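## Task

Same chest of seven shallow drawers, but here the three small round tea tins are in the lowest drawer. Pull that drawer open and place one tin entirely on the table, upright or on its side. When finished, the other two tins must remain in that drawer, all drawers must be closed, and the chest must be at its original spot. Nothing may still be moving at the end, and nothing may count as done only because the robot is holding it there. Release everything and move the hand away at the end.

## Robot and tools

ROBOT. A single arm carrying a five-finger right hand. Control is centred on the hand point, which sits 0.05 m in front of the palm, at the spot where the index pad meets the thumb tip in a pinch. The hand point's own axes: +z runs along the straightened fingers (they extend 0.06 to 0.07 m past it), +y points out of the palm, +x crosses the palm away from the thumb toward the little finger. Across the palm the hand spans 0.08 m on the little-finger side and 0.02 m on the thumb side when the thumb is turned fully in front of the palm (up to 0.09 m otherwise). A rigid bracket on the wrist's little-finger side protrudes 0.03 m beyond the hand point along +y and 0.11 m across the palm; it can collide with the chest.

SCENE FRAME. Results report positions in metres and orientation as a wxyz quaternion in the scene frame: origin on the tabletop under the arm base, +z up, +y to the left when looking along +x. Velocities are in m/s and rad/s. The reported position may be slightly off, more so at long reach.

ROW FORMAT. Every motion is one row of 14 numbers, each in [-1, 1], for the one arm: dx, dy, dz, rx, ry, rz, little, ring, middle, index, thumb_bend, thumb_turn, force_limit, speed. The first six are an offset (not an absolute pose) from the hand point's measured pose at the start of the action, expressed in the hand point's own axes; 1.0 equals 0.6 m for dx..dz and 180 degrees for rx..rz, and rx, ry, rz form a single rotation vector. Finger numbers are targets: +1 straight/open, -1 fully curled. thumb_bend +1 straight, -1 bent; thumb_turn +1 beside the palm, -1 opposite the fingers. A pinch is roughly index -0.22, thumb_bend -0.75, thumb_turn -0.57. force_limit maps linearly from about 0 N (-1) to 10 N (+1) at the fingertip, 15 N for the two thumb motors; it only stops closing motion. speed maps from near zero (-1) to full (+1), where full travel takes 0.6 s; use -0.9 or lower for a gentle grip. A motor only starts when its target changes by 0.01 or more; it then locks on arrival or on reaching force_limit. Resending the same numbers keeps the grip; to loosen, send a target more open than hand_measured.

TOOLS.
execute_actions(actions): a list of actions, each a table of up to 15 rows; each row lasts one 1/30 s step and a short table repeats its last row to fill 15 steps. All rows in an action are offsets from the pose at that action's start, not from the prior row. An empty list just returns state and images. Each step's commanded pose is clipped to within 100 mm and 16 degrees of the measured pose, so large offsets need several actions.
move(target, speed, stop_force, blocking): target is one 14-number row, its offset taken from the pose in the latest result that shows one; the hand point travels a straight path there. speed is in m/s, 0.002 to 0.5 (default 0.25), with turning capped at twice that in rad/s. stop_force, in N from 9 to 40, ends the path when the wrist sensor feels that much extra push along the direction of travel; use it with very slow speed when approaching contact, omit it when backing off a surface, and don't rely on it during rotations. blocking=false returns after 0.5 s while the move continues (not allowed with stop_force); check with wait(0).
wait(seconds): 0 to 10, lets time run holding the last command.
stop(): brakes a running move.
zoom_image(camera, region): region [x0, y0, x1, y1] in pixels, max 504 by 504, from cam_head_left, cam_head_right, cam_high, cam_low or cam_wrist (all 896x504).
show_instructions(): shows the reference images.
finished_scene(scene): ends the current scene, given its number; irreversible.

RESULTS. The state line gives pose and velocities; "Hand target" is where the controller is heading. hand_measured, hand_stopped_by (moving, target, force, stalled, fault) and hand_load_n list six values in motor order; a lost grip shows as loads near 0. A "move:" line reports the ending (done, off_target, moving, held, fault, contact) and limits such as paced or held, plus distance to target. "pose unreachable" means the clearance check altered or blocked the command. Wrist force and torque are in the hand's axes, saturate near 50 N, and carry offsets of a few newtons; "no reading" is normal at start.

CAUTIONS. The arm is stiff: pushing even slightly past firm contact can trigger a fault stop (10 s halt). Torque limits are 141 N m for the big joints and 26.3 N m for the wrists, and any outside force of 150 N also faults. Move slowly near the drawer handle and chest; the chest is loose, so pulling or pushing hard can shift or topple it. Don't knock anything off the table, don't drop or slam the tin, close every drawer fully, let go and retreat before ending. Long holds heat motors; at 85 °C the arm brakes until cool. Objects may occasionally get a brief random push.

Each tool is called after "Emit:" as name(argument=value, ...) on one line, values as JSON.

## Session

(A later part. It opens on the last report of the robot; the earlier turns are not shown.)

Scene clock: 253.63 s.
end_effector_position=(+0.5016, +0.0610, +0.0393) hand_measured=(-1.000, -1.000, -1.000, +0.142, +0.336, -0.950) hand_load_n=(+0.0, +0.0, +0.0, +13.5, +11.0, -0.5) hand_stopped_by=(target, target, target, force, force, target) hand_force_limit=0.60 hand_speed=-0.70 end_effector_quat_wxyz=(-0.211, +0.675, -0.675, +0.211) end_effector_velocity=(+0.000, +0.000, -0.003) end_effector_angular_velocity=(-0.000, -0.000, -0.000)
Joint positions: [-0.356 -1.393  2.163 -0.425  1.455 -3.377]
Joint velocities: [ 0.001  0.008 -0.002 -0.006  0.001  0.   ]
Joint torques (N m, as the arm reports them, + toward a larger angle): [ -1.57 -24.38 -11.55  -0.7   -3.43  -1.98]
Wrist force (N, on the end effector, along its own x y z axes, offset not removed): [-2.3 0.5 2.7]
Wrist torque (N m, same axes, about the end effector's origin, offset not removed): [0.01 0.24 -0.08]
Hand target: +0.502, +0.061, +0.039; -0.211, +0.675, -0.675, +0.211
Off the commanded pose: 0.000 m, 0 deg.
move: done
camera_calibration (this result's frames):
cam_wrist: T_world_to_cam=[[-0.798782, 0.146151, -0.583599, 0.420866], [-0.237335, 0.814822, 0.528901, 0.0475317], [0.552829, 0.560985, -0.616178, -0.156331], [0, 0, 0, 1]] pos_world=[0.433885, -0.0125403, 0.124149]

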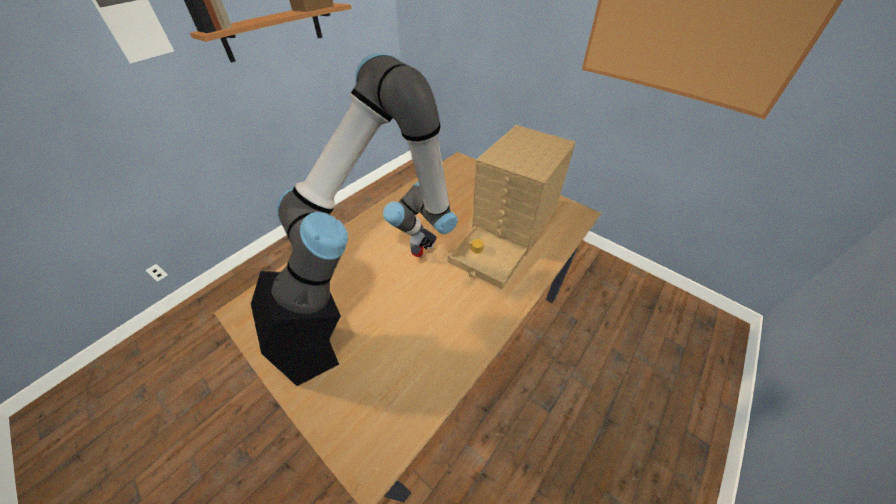

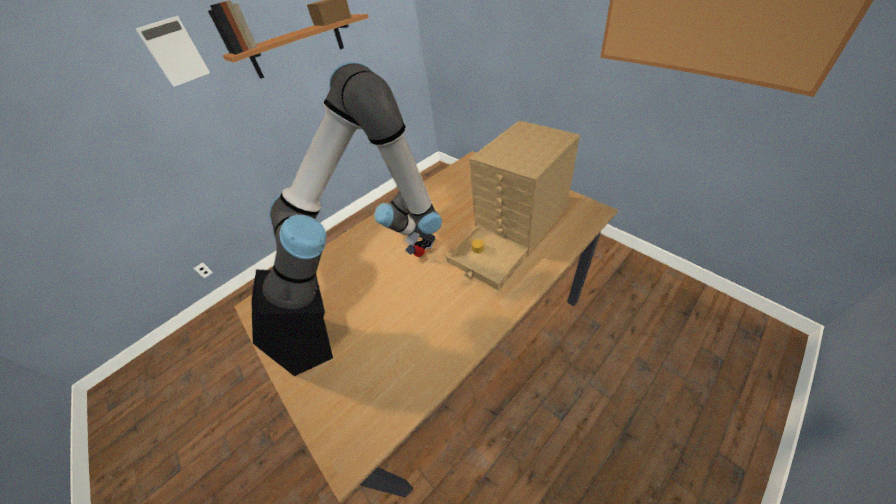

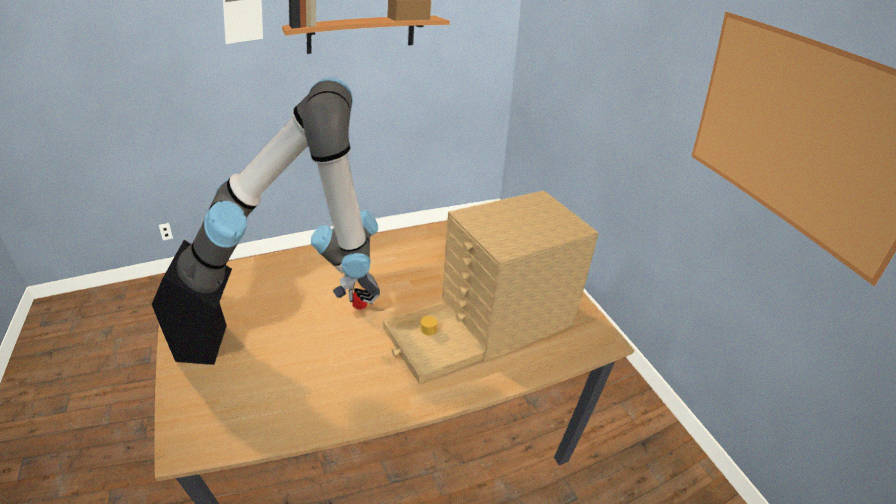

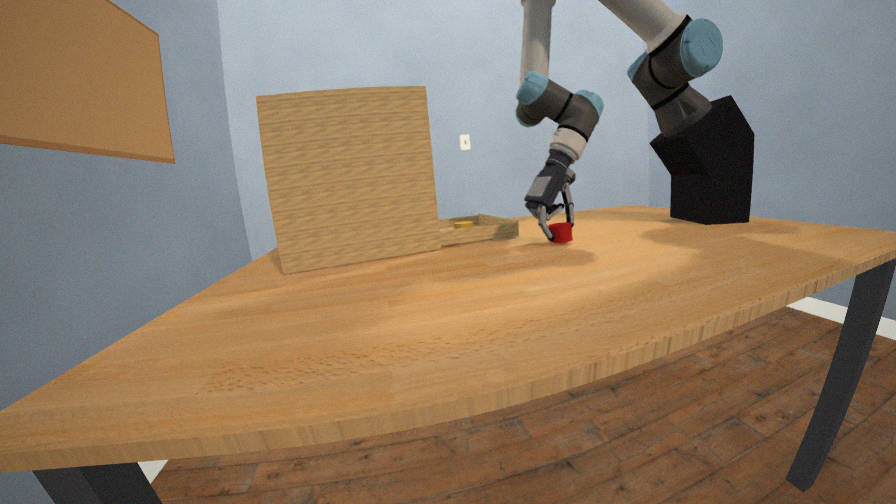

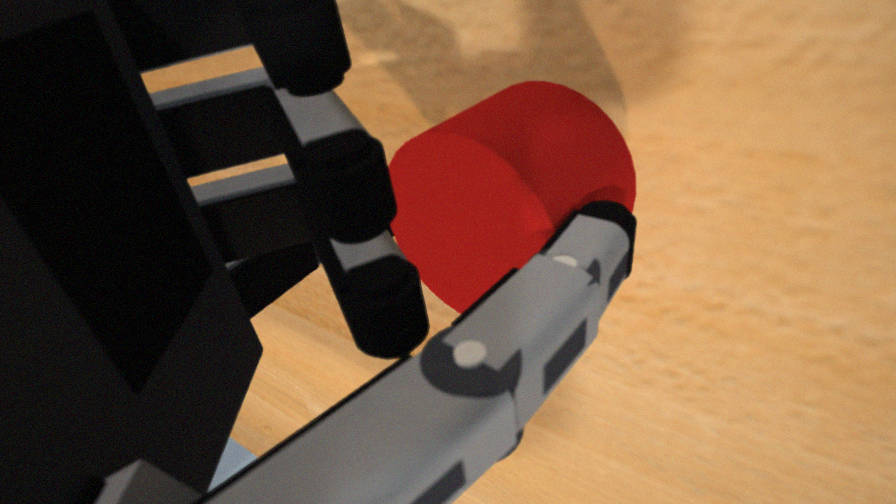

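Emit:
move(target=[0,0.0133,0.019,0,0,0,-1,-1,-1,-0.3,-0.5,-0.95,0.6,-0.7], speed=0.005, stop_force=9)

Scene clock: 256.97 s.
end_effector_position=(+0.5016, +0.0610, +0.0322) hand_measured=(-1.000, -1.000, -1.000, +0.142, +0.336, -0.950) hand_load_n=(+0.0, +0.0, +0.0, +11.0, +13.0, -0.5) hand_stopped_by=(target, target, target, force, force, target) hand_force_limit=0.60 hand_speed=-0.70 end_effector_quat_wxyz=(-0.211, +0.675, -0.675, +0.211) end_effector_velocity=(+0.001, +0.000, +0.002) end_effector_angular_velocity=(+0.000, -0.001, +0.000)
Joint positions: [-0.356 -1.373  2.158 -0.439  1.454 -3.378]
Joint velocities: [ 0.    -0.005  0.     0.004 -0.001  0.   ]
Joint torques (N m, as the arm reports them, + toward a larger angle): [  0.11 -39.39   7.31   1.76  -2.24  -1.8 ]
Wrist force (N, on the end effector, along its own x y z axes, offset not removed): [-3.2 0.0 -6.4]
Wrist torque (N m, same axes, about the end effector's origin, offset not removed): [0.55 0.37 0.05]
Hand target: +0.502, +0.061, +0.033; -0.212, +0.675, -0.675, +0.211
Off the commanded pose: 0.007 m, 0 deg.
move: contact
camera_calibration (this result's frames):
cam_wrist: T_world_to_cam=[[-0.798739, 0.14614, -0.58366, 0.416759], [-0.237388, 0.814818, 0.528885, 0.0513273], [0.552868, 0.560995, -0.616135, -0.160748], [0, 0, 0, 1]] pos_world=[0.433939, -0.0125487, 0.117057]

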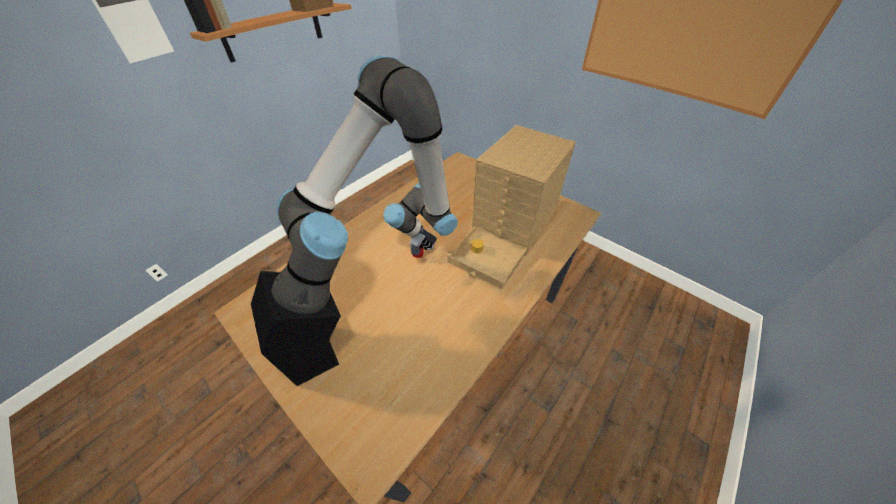

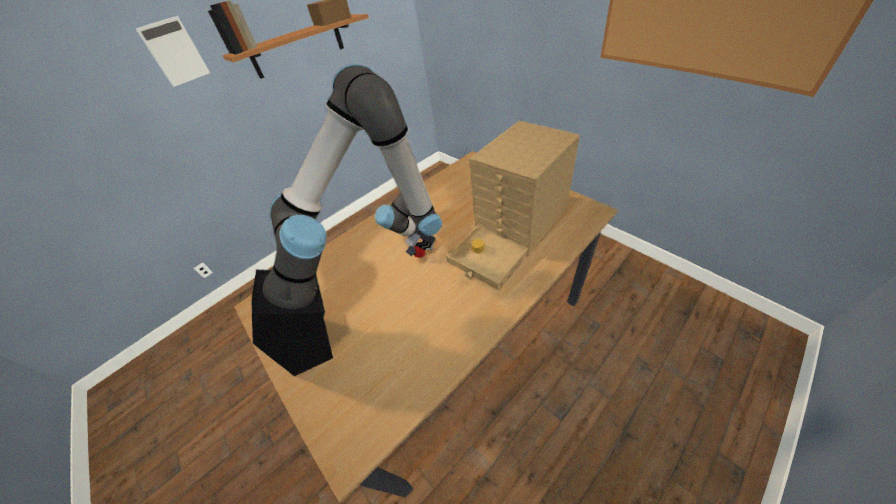

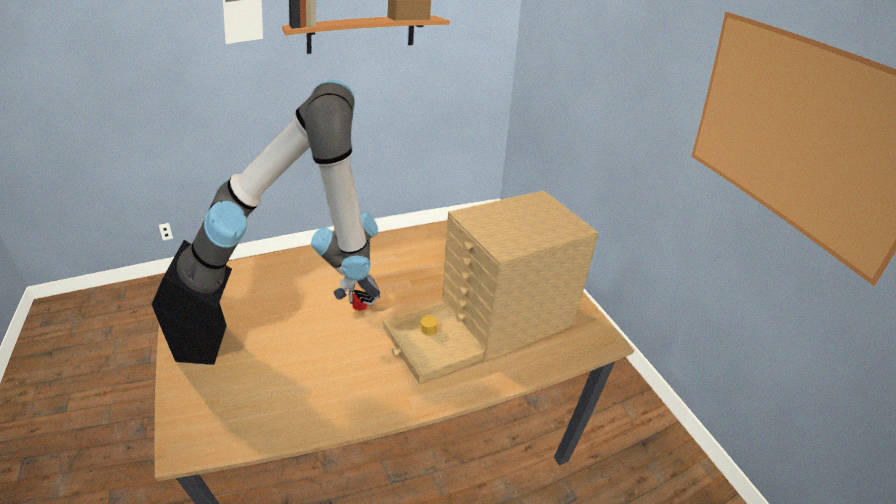

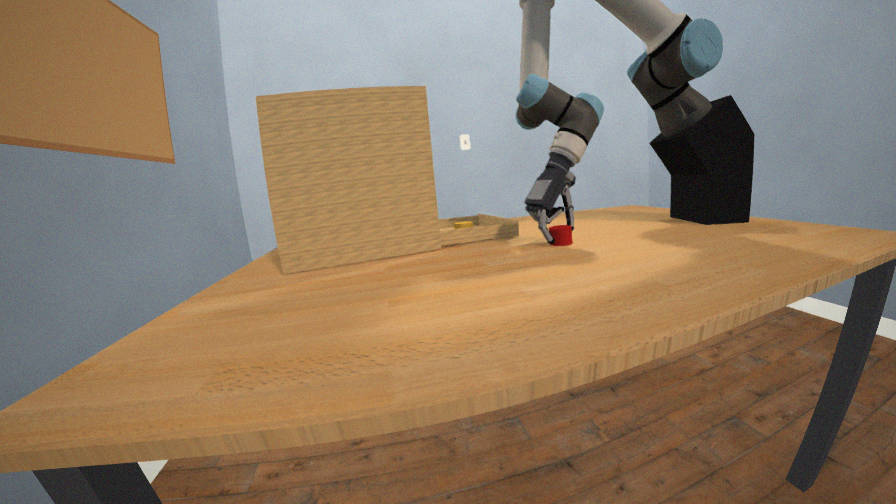

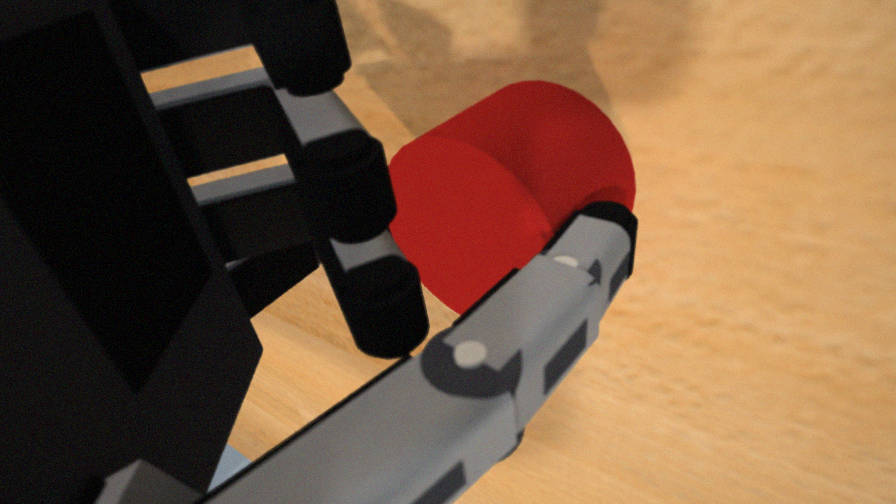

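Release and lift.

Emit:
execute_actions(actions=[[[0,0,0,0,0,0,-1,-1,-1,0.5,0.65,-0.95,0.6,-0.3]],[[0,0,0,0,0,0,-1,-1,-1,0.5,0.65,-0.95,0.6,-0.3]]])

Emit:
move(target=[0,-0.114,-0.164,0,0,0,-1,-1,-1,0.5,0.65,-0.95,0.6,-0.3], speed=0.08)

Scene clock: 259.30 s.
end_effector_position=(+0.5016, +0.0611, +0.0322) hand_measured=(-1.000, -1.000, -1.000, +0.500, +0.650, -0.950) hand_load_n=(+0.0, +0.0, +0.0, +0.0, +0.0, +0.0) hand_stopped_by=(target, target, target, target, target, target) hand_force_limit=0.60 hand_speed=-0.30 end_effector_quat_wxyz=(-0.212, +0.675, -0.675, +0.211) end_effector_velocity=(+0.000, -0.000, -0.000) end_effector_angular_velocity=(-0.001, -0.000, -0.001)
Joint positions: [-0.356 -1.373  2.158 -0.439  1.454 -3.378]
Joint velocities: [ 0.    -0.     0.    -0.001  0.001  0.   ]
Joint torques (N m, as the arm reports them, + toward a larger angle): [ 16.99 -29.17  -8.17  -0.25   2.62   0.06]
Wrist force (N, on the end effector, along its own x y z axes, offset not removed): [-0.8 1.3 0.7]
Wrist torque (N m, same axes, about the end effector's origin, offset not removed): [0.18 0.16 0.00]
Hand target: +0.502, +0.061, +0.032; -0.212, +0.675, -0.675, +0.211
Off the commanded pose: 0.000 m, 0 deg.
camera_calibration (this result's frames):
cam_wrist: T_world_to_cam=[[-0.798714, 0.146157, -0.58369, 0.41677], [-0.237409, 0.814804, 0.528896, 0.0513148], [0.552895, 0.56101, -0.616096, -0.160763], [0, 0, 0, 1]] pos_world=[0.433947, -0.0125356, 0.117079]

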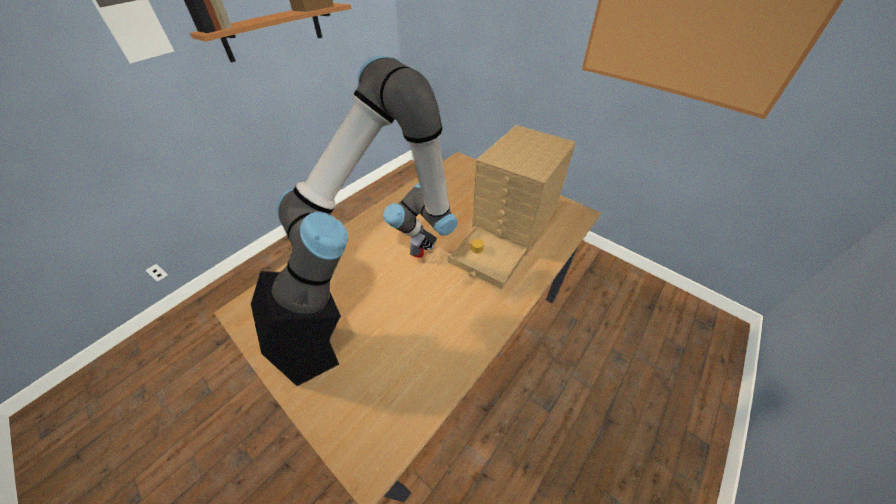

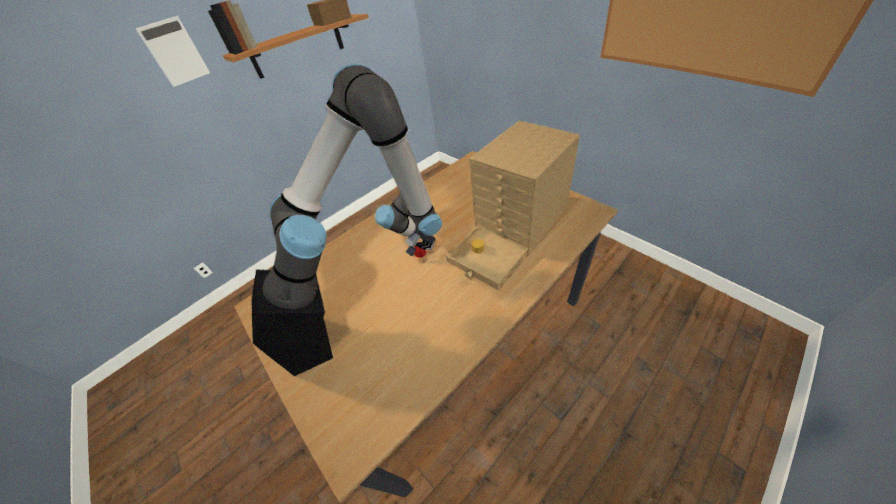

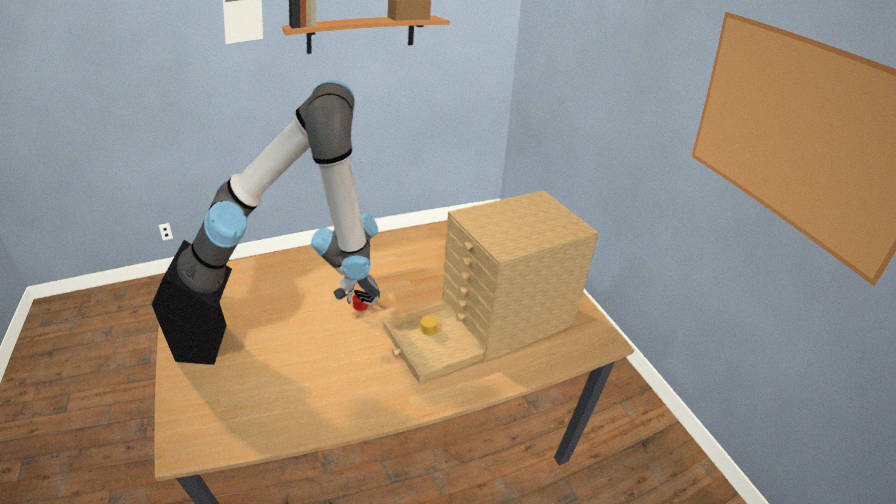

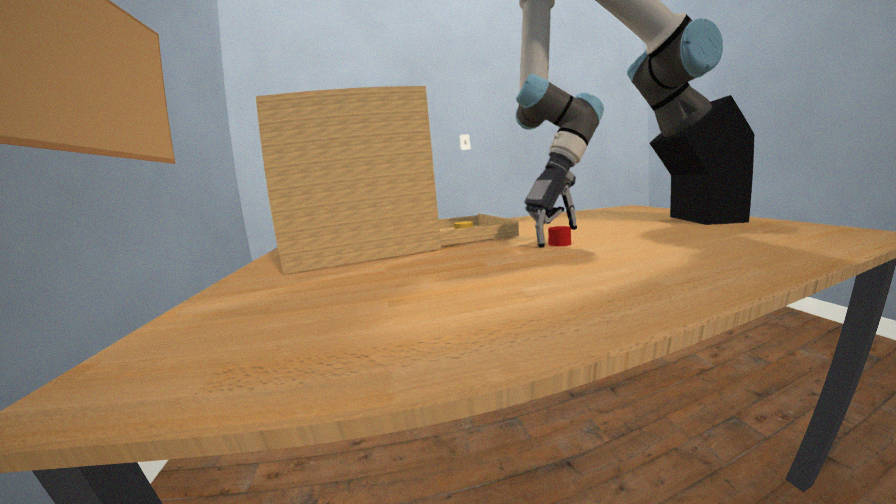

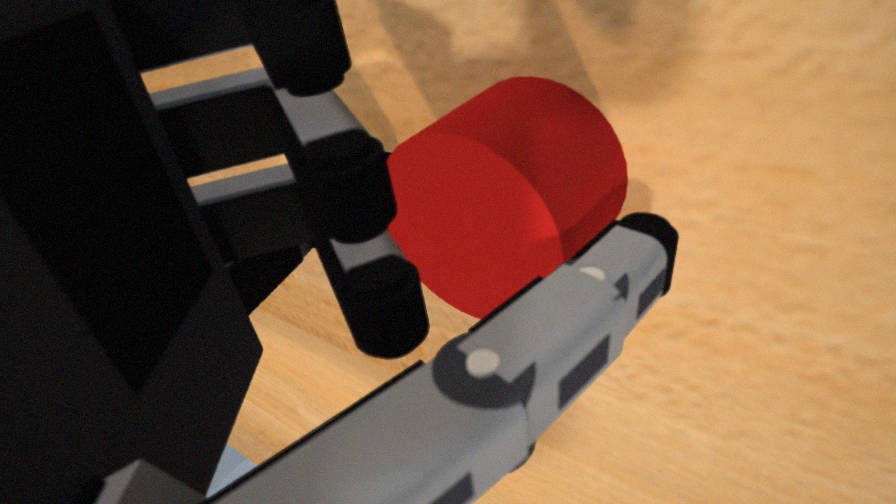

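Scene clock: 261.30 s.
end_effector_position=(+0.5019, +0.0609, +0.1519) hand_measured=(-1.000, -1.000, -1.000, +0.500, +0.650, -0.950) hand_load_n=(+0.0, +0.0, +0.0, +0.0, +0.0, +0.0) hand_stopped_by=(target, target, target, target, target, target) hand_force_limit=0.60 hand_speed=-0.30 end_effector_quat_wxyz=(-0.212, +0.674, -0.675, +0.211) end_effector_velocity=(-0.000, -0.000, +0.003) end_effector_angular_velocity=(-0.000, +0.002, -0.000)
Joint positions: [-0.339 -1.696  2.19  -0.149  1.471 -3.372]
Joint velocities: [-0.    -0.007 -0.     0.009  0.001 -0.   ]
Joint torques (N m, as the arm reports them, + toward a larger angle): [ 18.51 -32.73 -14.85   2.08   2.25   0.98]
Wrist force (N, on the end effector, along its own x y z axes, offset not removed): [-1.8 1.6 1.7]
Wrist torque (N m, same axes, about the end effector's origin, offset not removed): [0.27 0.17 -0.03]
Hand target: +0.502, +0.061, +0.152; -0.212, +0.675, -0.675, +0.211
Off the commanded pose: 0.000 m, 0 deg.
move: done
camera_calibration (this result's frames):
cam_wrist: T_world_to_cam=[[-0.798699, 0.146174, -0.583706, 0.486835], [-0.237402, 0.81481, 0.528891, -0.0118098], [0.552919, 0.560998, -0.616086, -0.0870749], [0, 0, 0, 1]] pos_world=[0.434176, -0.0126909, 0.236769]

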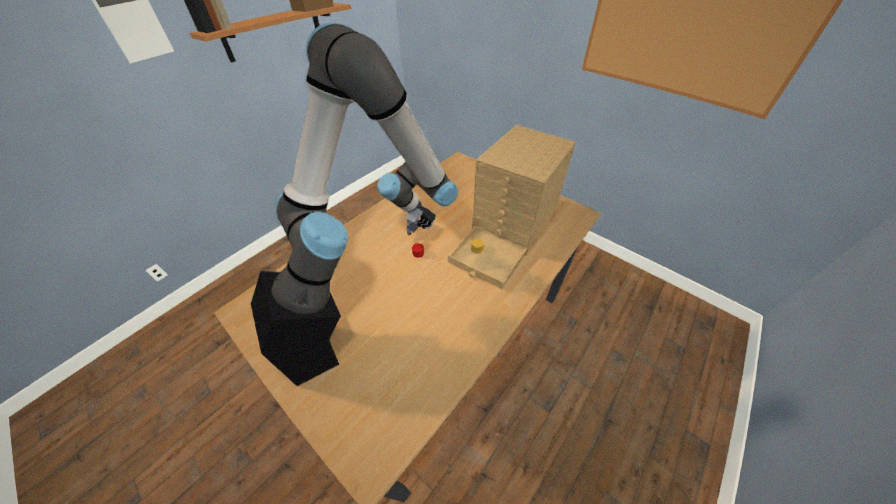

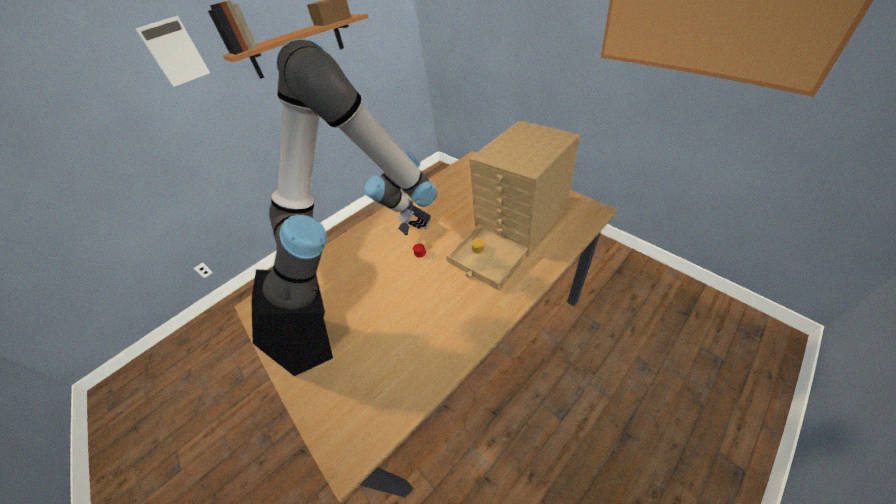

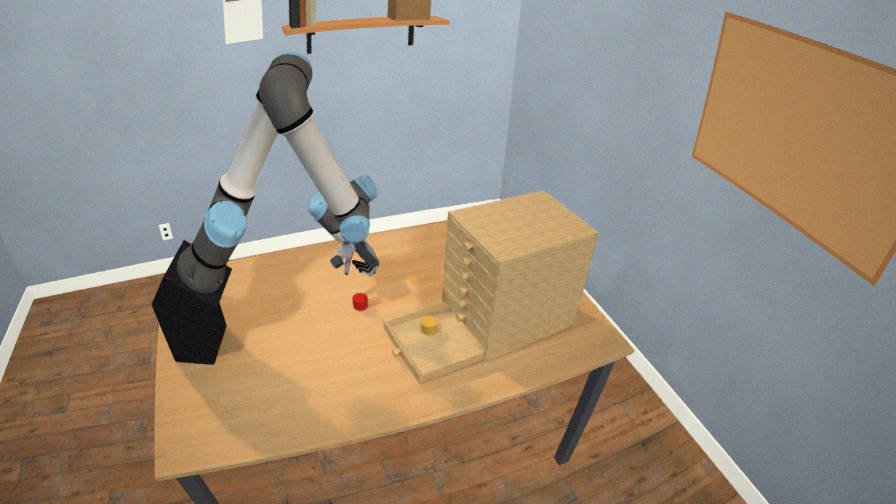

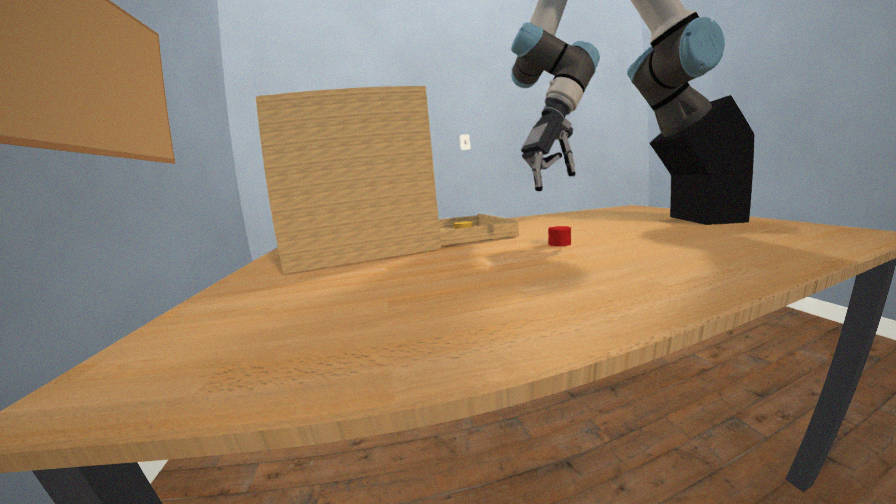

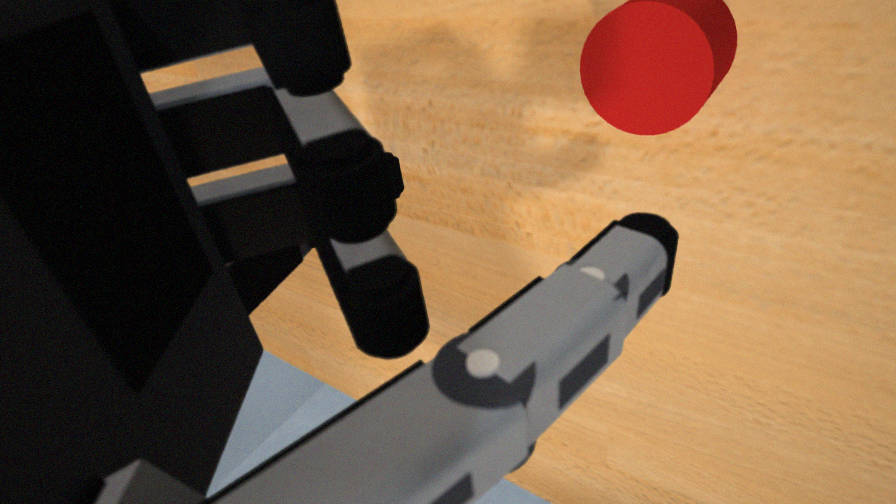

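Emit:
move(target=[0.41,0.1425,-0.034,0.139,0,0,1,1,1,1,1,1,0.6,0.3], speed=0.12)

Scene clock: 268.33 s.
end_effector_position=(+0.4190, -0.1852, +0.1198) hand_measured=(+1.000, +1.000, +1.000, +1.000, +1.000, +1.000) hand_load_n=(+0.0, +0.0, +0.0, +0.0, +0.0, +0.0) hand_stopped_by=(target, target, target, target, target, target) hand_force_limit=0.60 hand_speed=0.30 end_effector_quat_wxyz=(-0.351, +0.614, -0.614, +0.351) end_effector_velocity=(-0.000, -0.002, -0.001) end_effector_angular_velocity=(-0.000, -0.025, -0.000)
Joint positions: [-1.474 -1.651  2.588 -1.258  0.262 -3.015]
Joint velocities: [-0.007  0.013  0.031 -0.148 -0.003  0.101]
Joint torques (N m, as the arm reports them, + toward a larger angle): [-10.61  -7.22   4.46  -1.85  -2.81   1.35]
Wrist force (N, on the end effector, along its own x y z axes, offset not removed): [-2.6 0.0 0.3]
Wrist torque (N m, same axes, about the end effector's origin, offset not removed): [-0.03 0.47 -0.08]
Hand target: +0.419, -0.185, +0.120; -0.352, +0.613, -0.614, +0.352
Off the commanded pose: 0.001 m, 0 deg.
move: done
camera_calibration (this result's frames):
cam_wrist: T_world_to_cam=[[-0.480771, 0.145554, -0.864681, 0.338185], [-0.43638, 0.815615, 0.379927, 0.287374], [0.760547, 0.559987, -0.328607, -0.044562], [0, 0, 0, 1]] pos_world=[0.321886, -0.258657, 0.168598]

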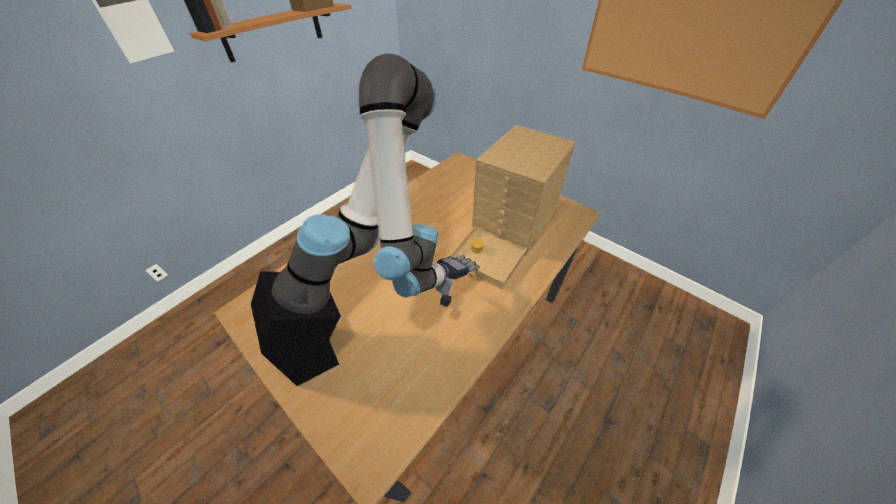

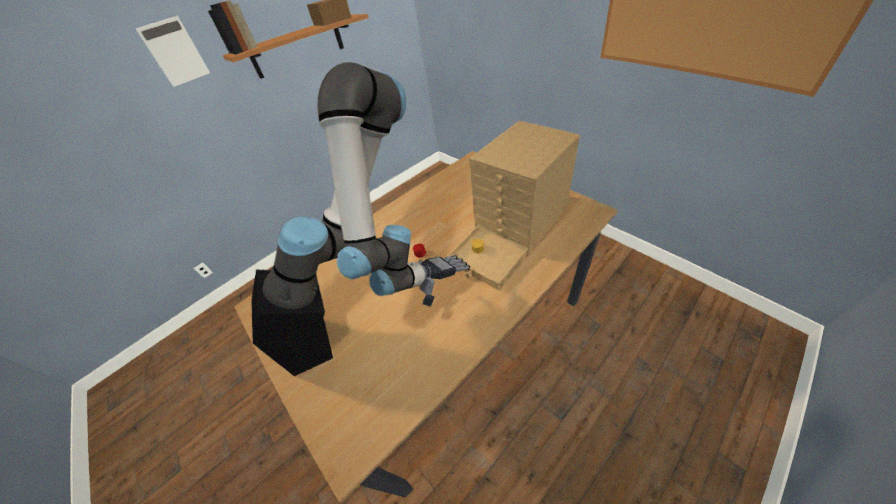

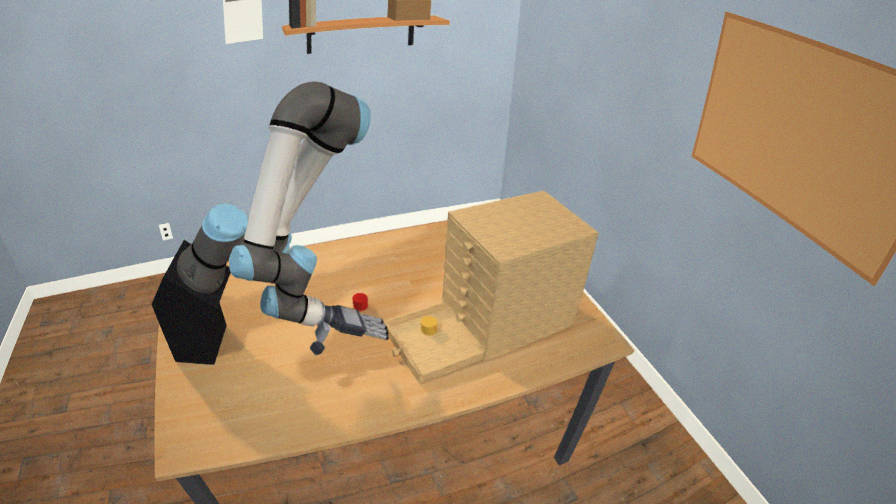

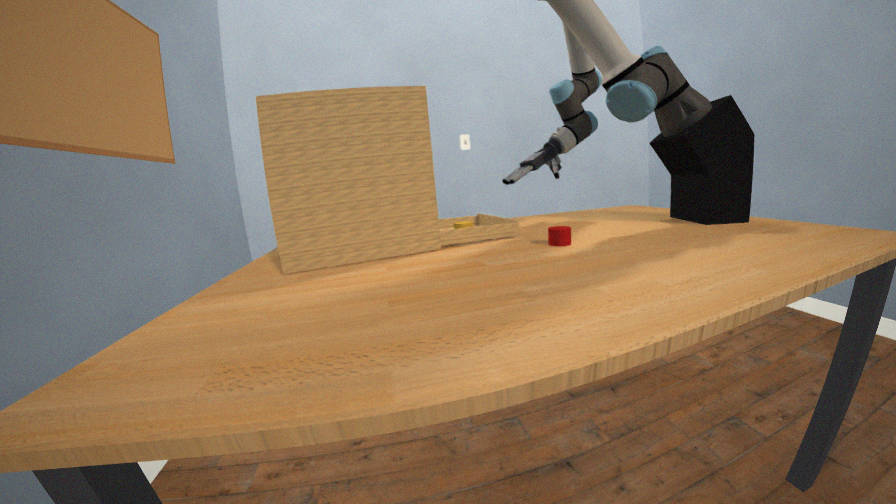

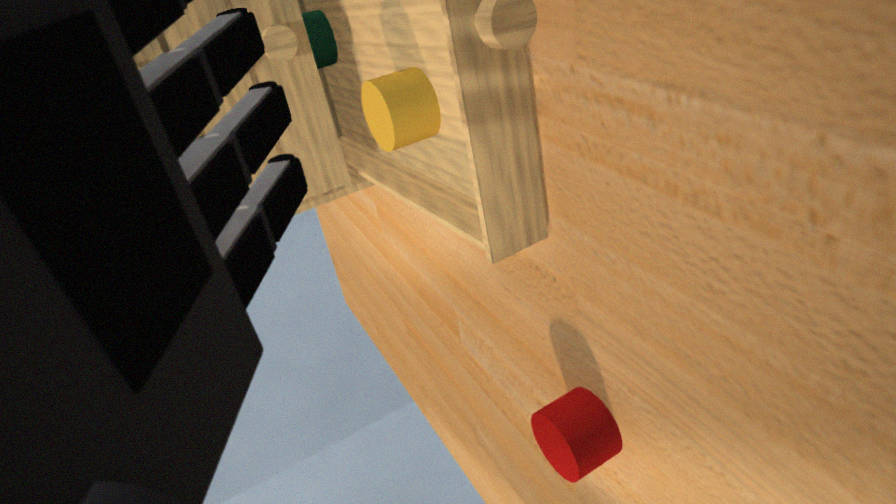

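Emit:
move(target=[0,0.1155,0.067,0,0,0,1,1,1,1,1,1,0.6,0.3], speed=0.04)

Emit:
zoom_image(camera="cam_low", region=[400,60,760,280])

Emit:
zoom_image(camera="cam_high", region=[220,220,520,400])

Scene clock: 273.30 s.
end_effector_position=(+0.4184, -0.1850, +0.0398) hand_measured=(+1.000, +1.000, +1.000, +1.000, +1.000, +1.000) hand_load_n=(+0.0, +0.0, +0.0, +0.0, +0.0, +0.0) hand_stopped_by=(target, target, target, target, target, target) hand_force_limit=0.60 hand_speed=0.30 end_effector_quat_wxyz=(-0.351, +0.614, -0.614, +0.351) end_effector_velocity=(+0.000, -0.000, -0.002) end_effector_angular_velocity=(-0.000, +0.000, -0.000)
Joint positions: [-1.319 -1.306  2.497 -1.397  0.412 -3.137]
Joint velocities: [ 0.004  0.009 -0.003 -0.004  0.005 -0.002]
Joint torques (N m, as the arm reports them, + toward a larger angle): [  8.61 -15.87  -7.21  -1.9    3.06  -1.69]
Wrist force (N, on the end effector, along its own x y z axes, offset not removed): [-2.3 1.4 0.7]
Wrist torque (N m, same axes, about the end effector's origin, offset not removed): [0.19 0.28 -0.07]
Hand target: +0.418, -0.185, +0.039; -0.351, +0.614, -0.614, +0.351
Off the commanded pose: 0.000 m, 0 deg.
move: done
camera_calibration (this result's frames):
cam_wrist: T_world_to_cam=[[-0.48075, 0.145537, -0.864696, 0.268666], [-0.436427, 0.815595, 0.379916, 0.317397], [0.760533, 0.560021, -0.328581, -0.0705224], [0, 0, 0, 1]] pos_world=[0.321317, -0.258475, 0.088558]

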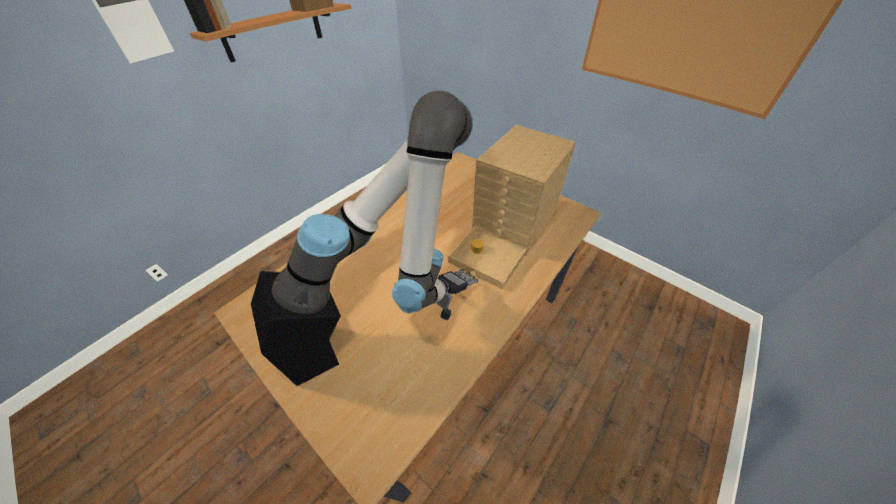

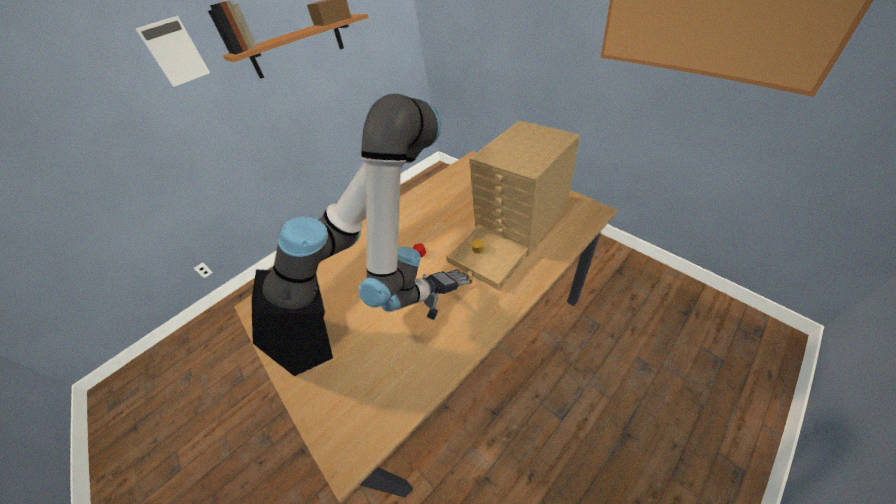

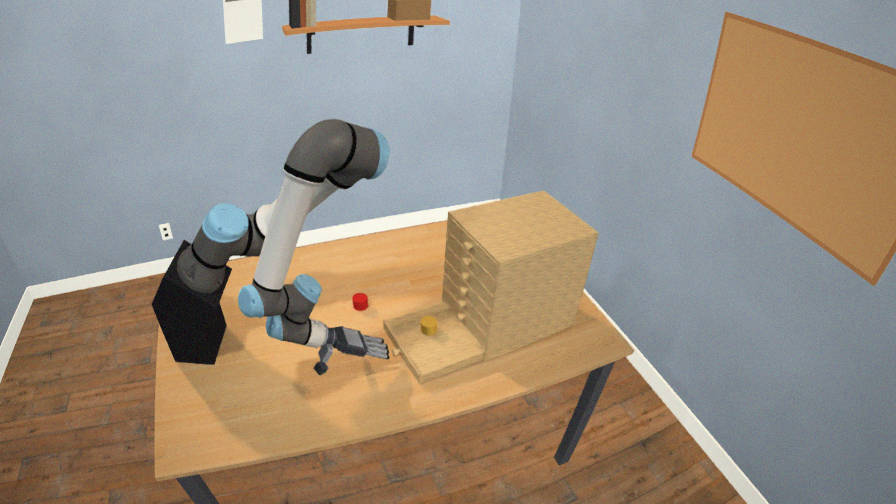

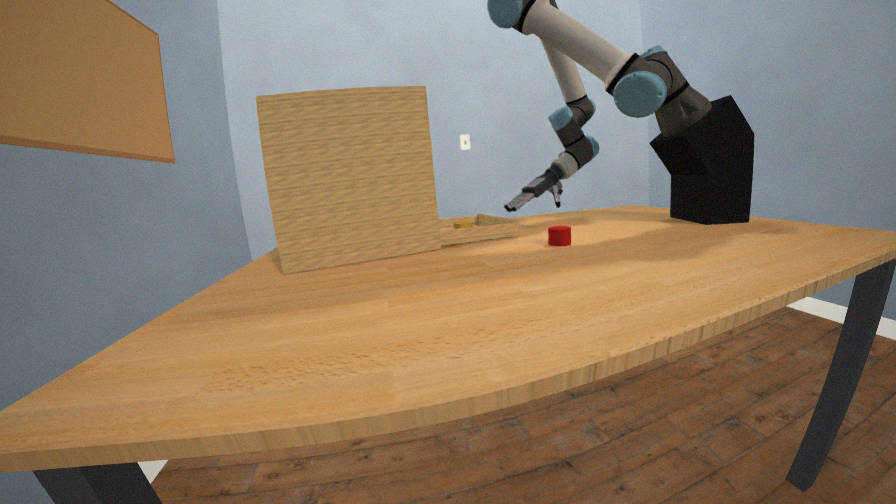

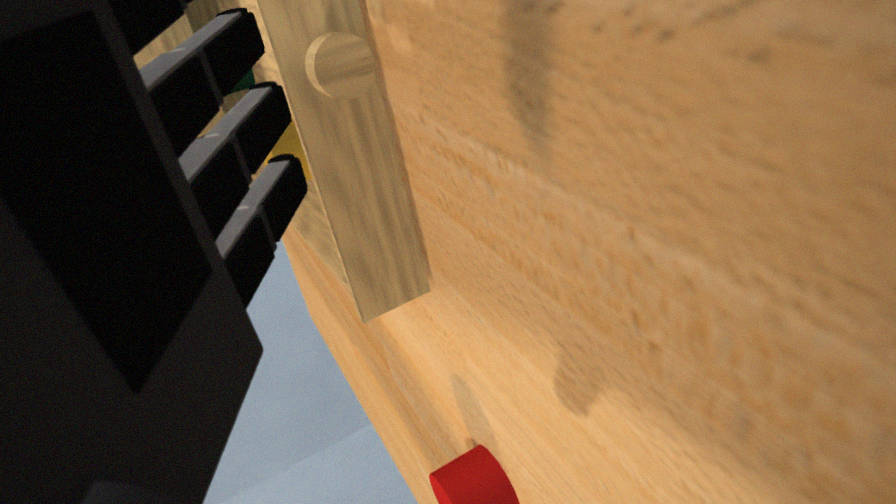

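Region (400, 60, 760, 280) of cam_low's 896x504 image, scaled by 1.400, with more detail than that image has.

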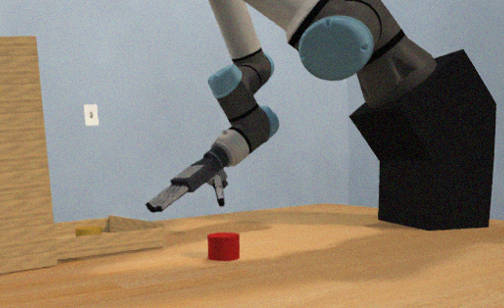

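Region (220, 220, 520, 400) of cam_high's 896x504 image, scaled by 1.680, with more detail than that image has; it fills the top 302 rows of this view, and the rest is white.

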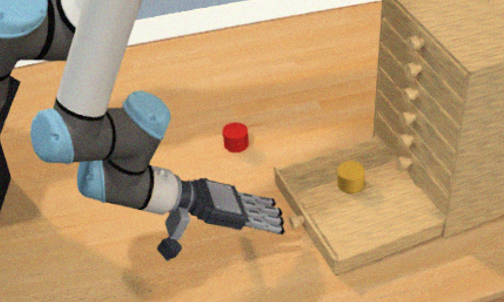

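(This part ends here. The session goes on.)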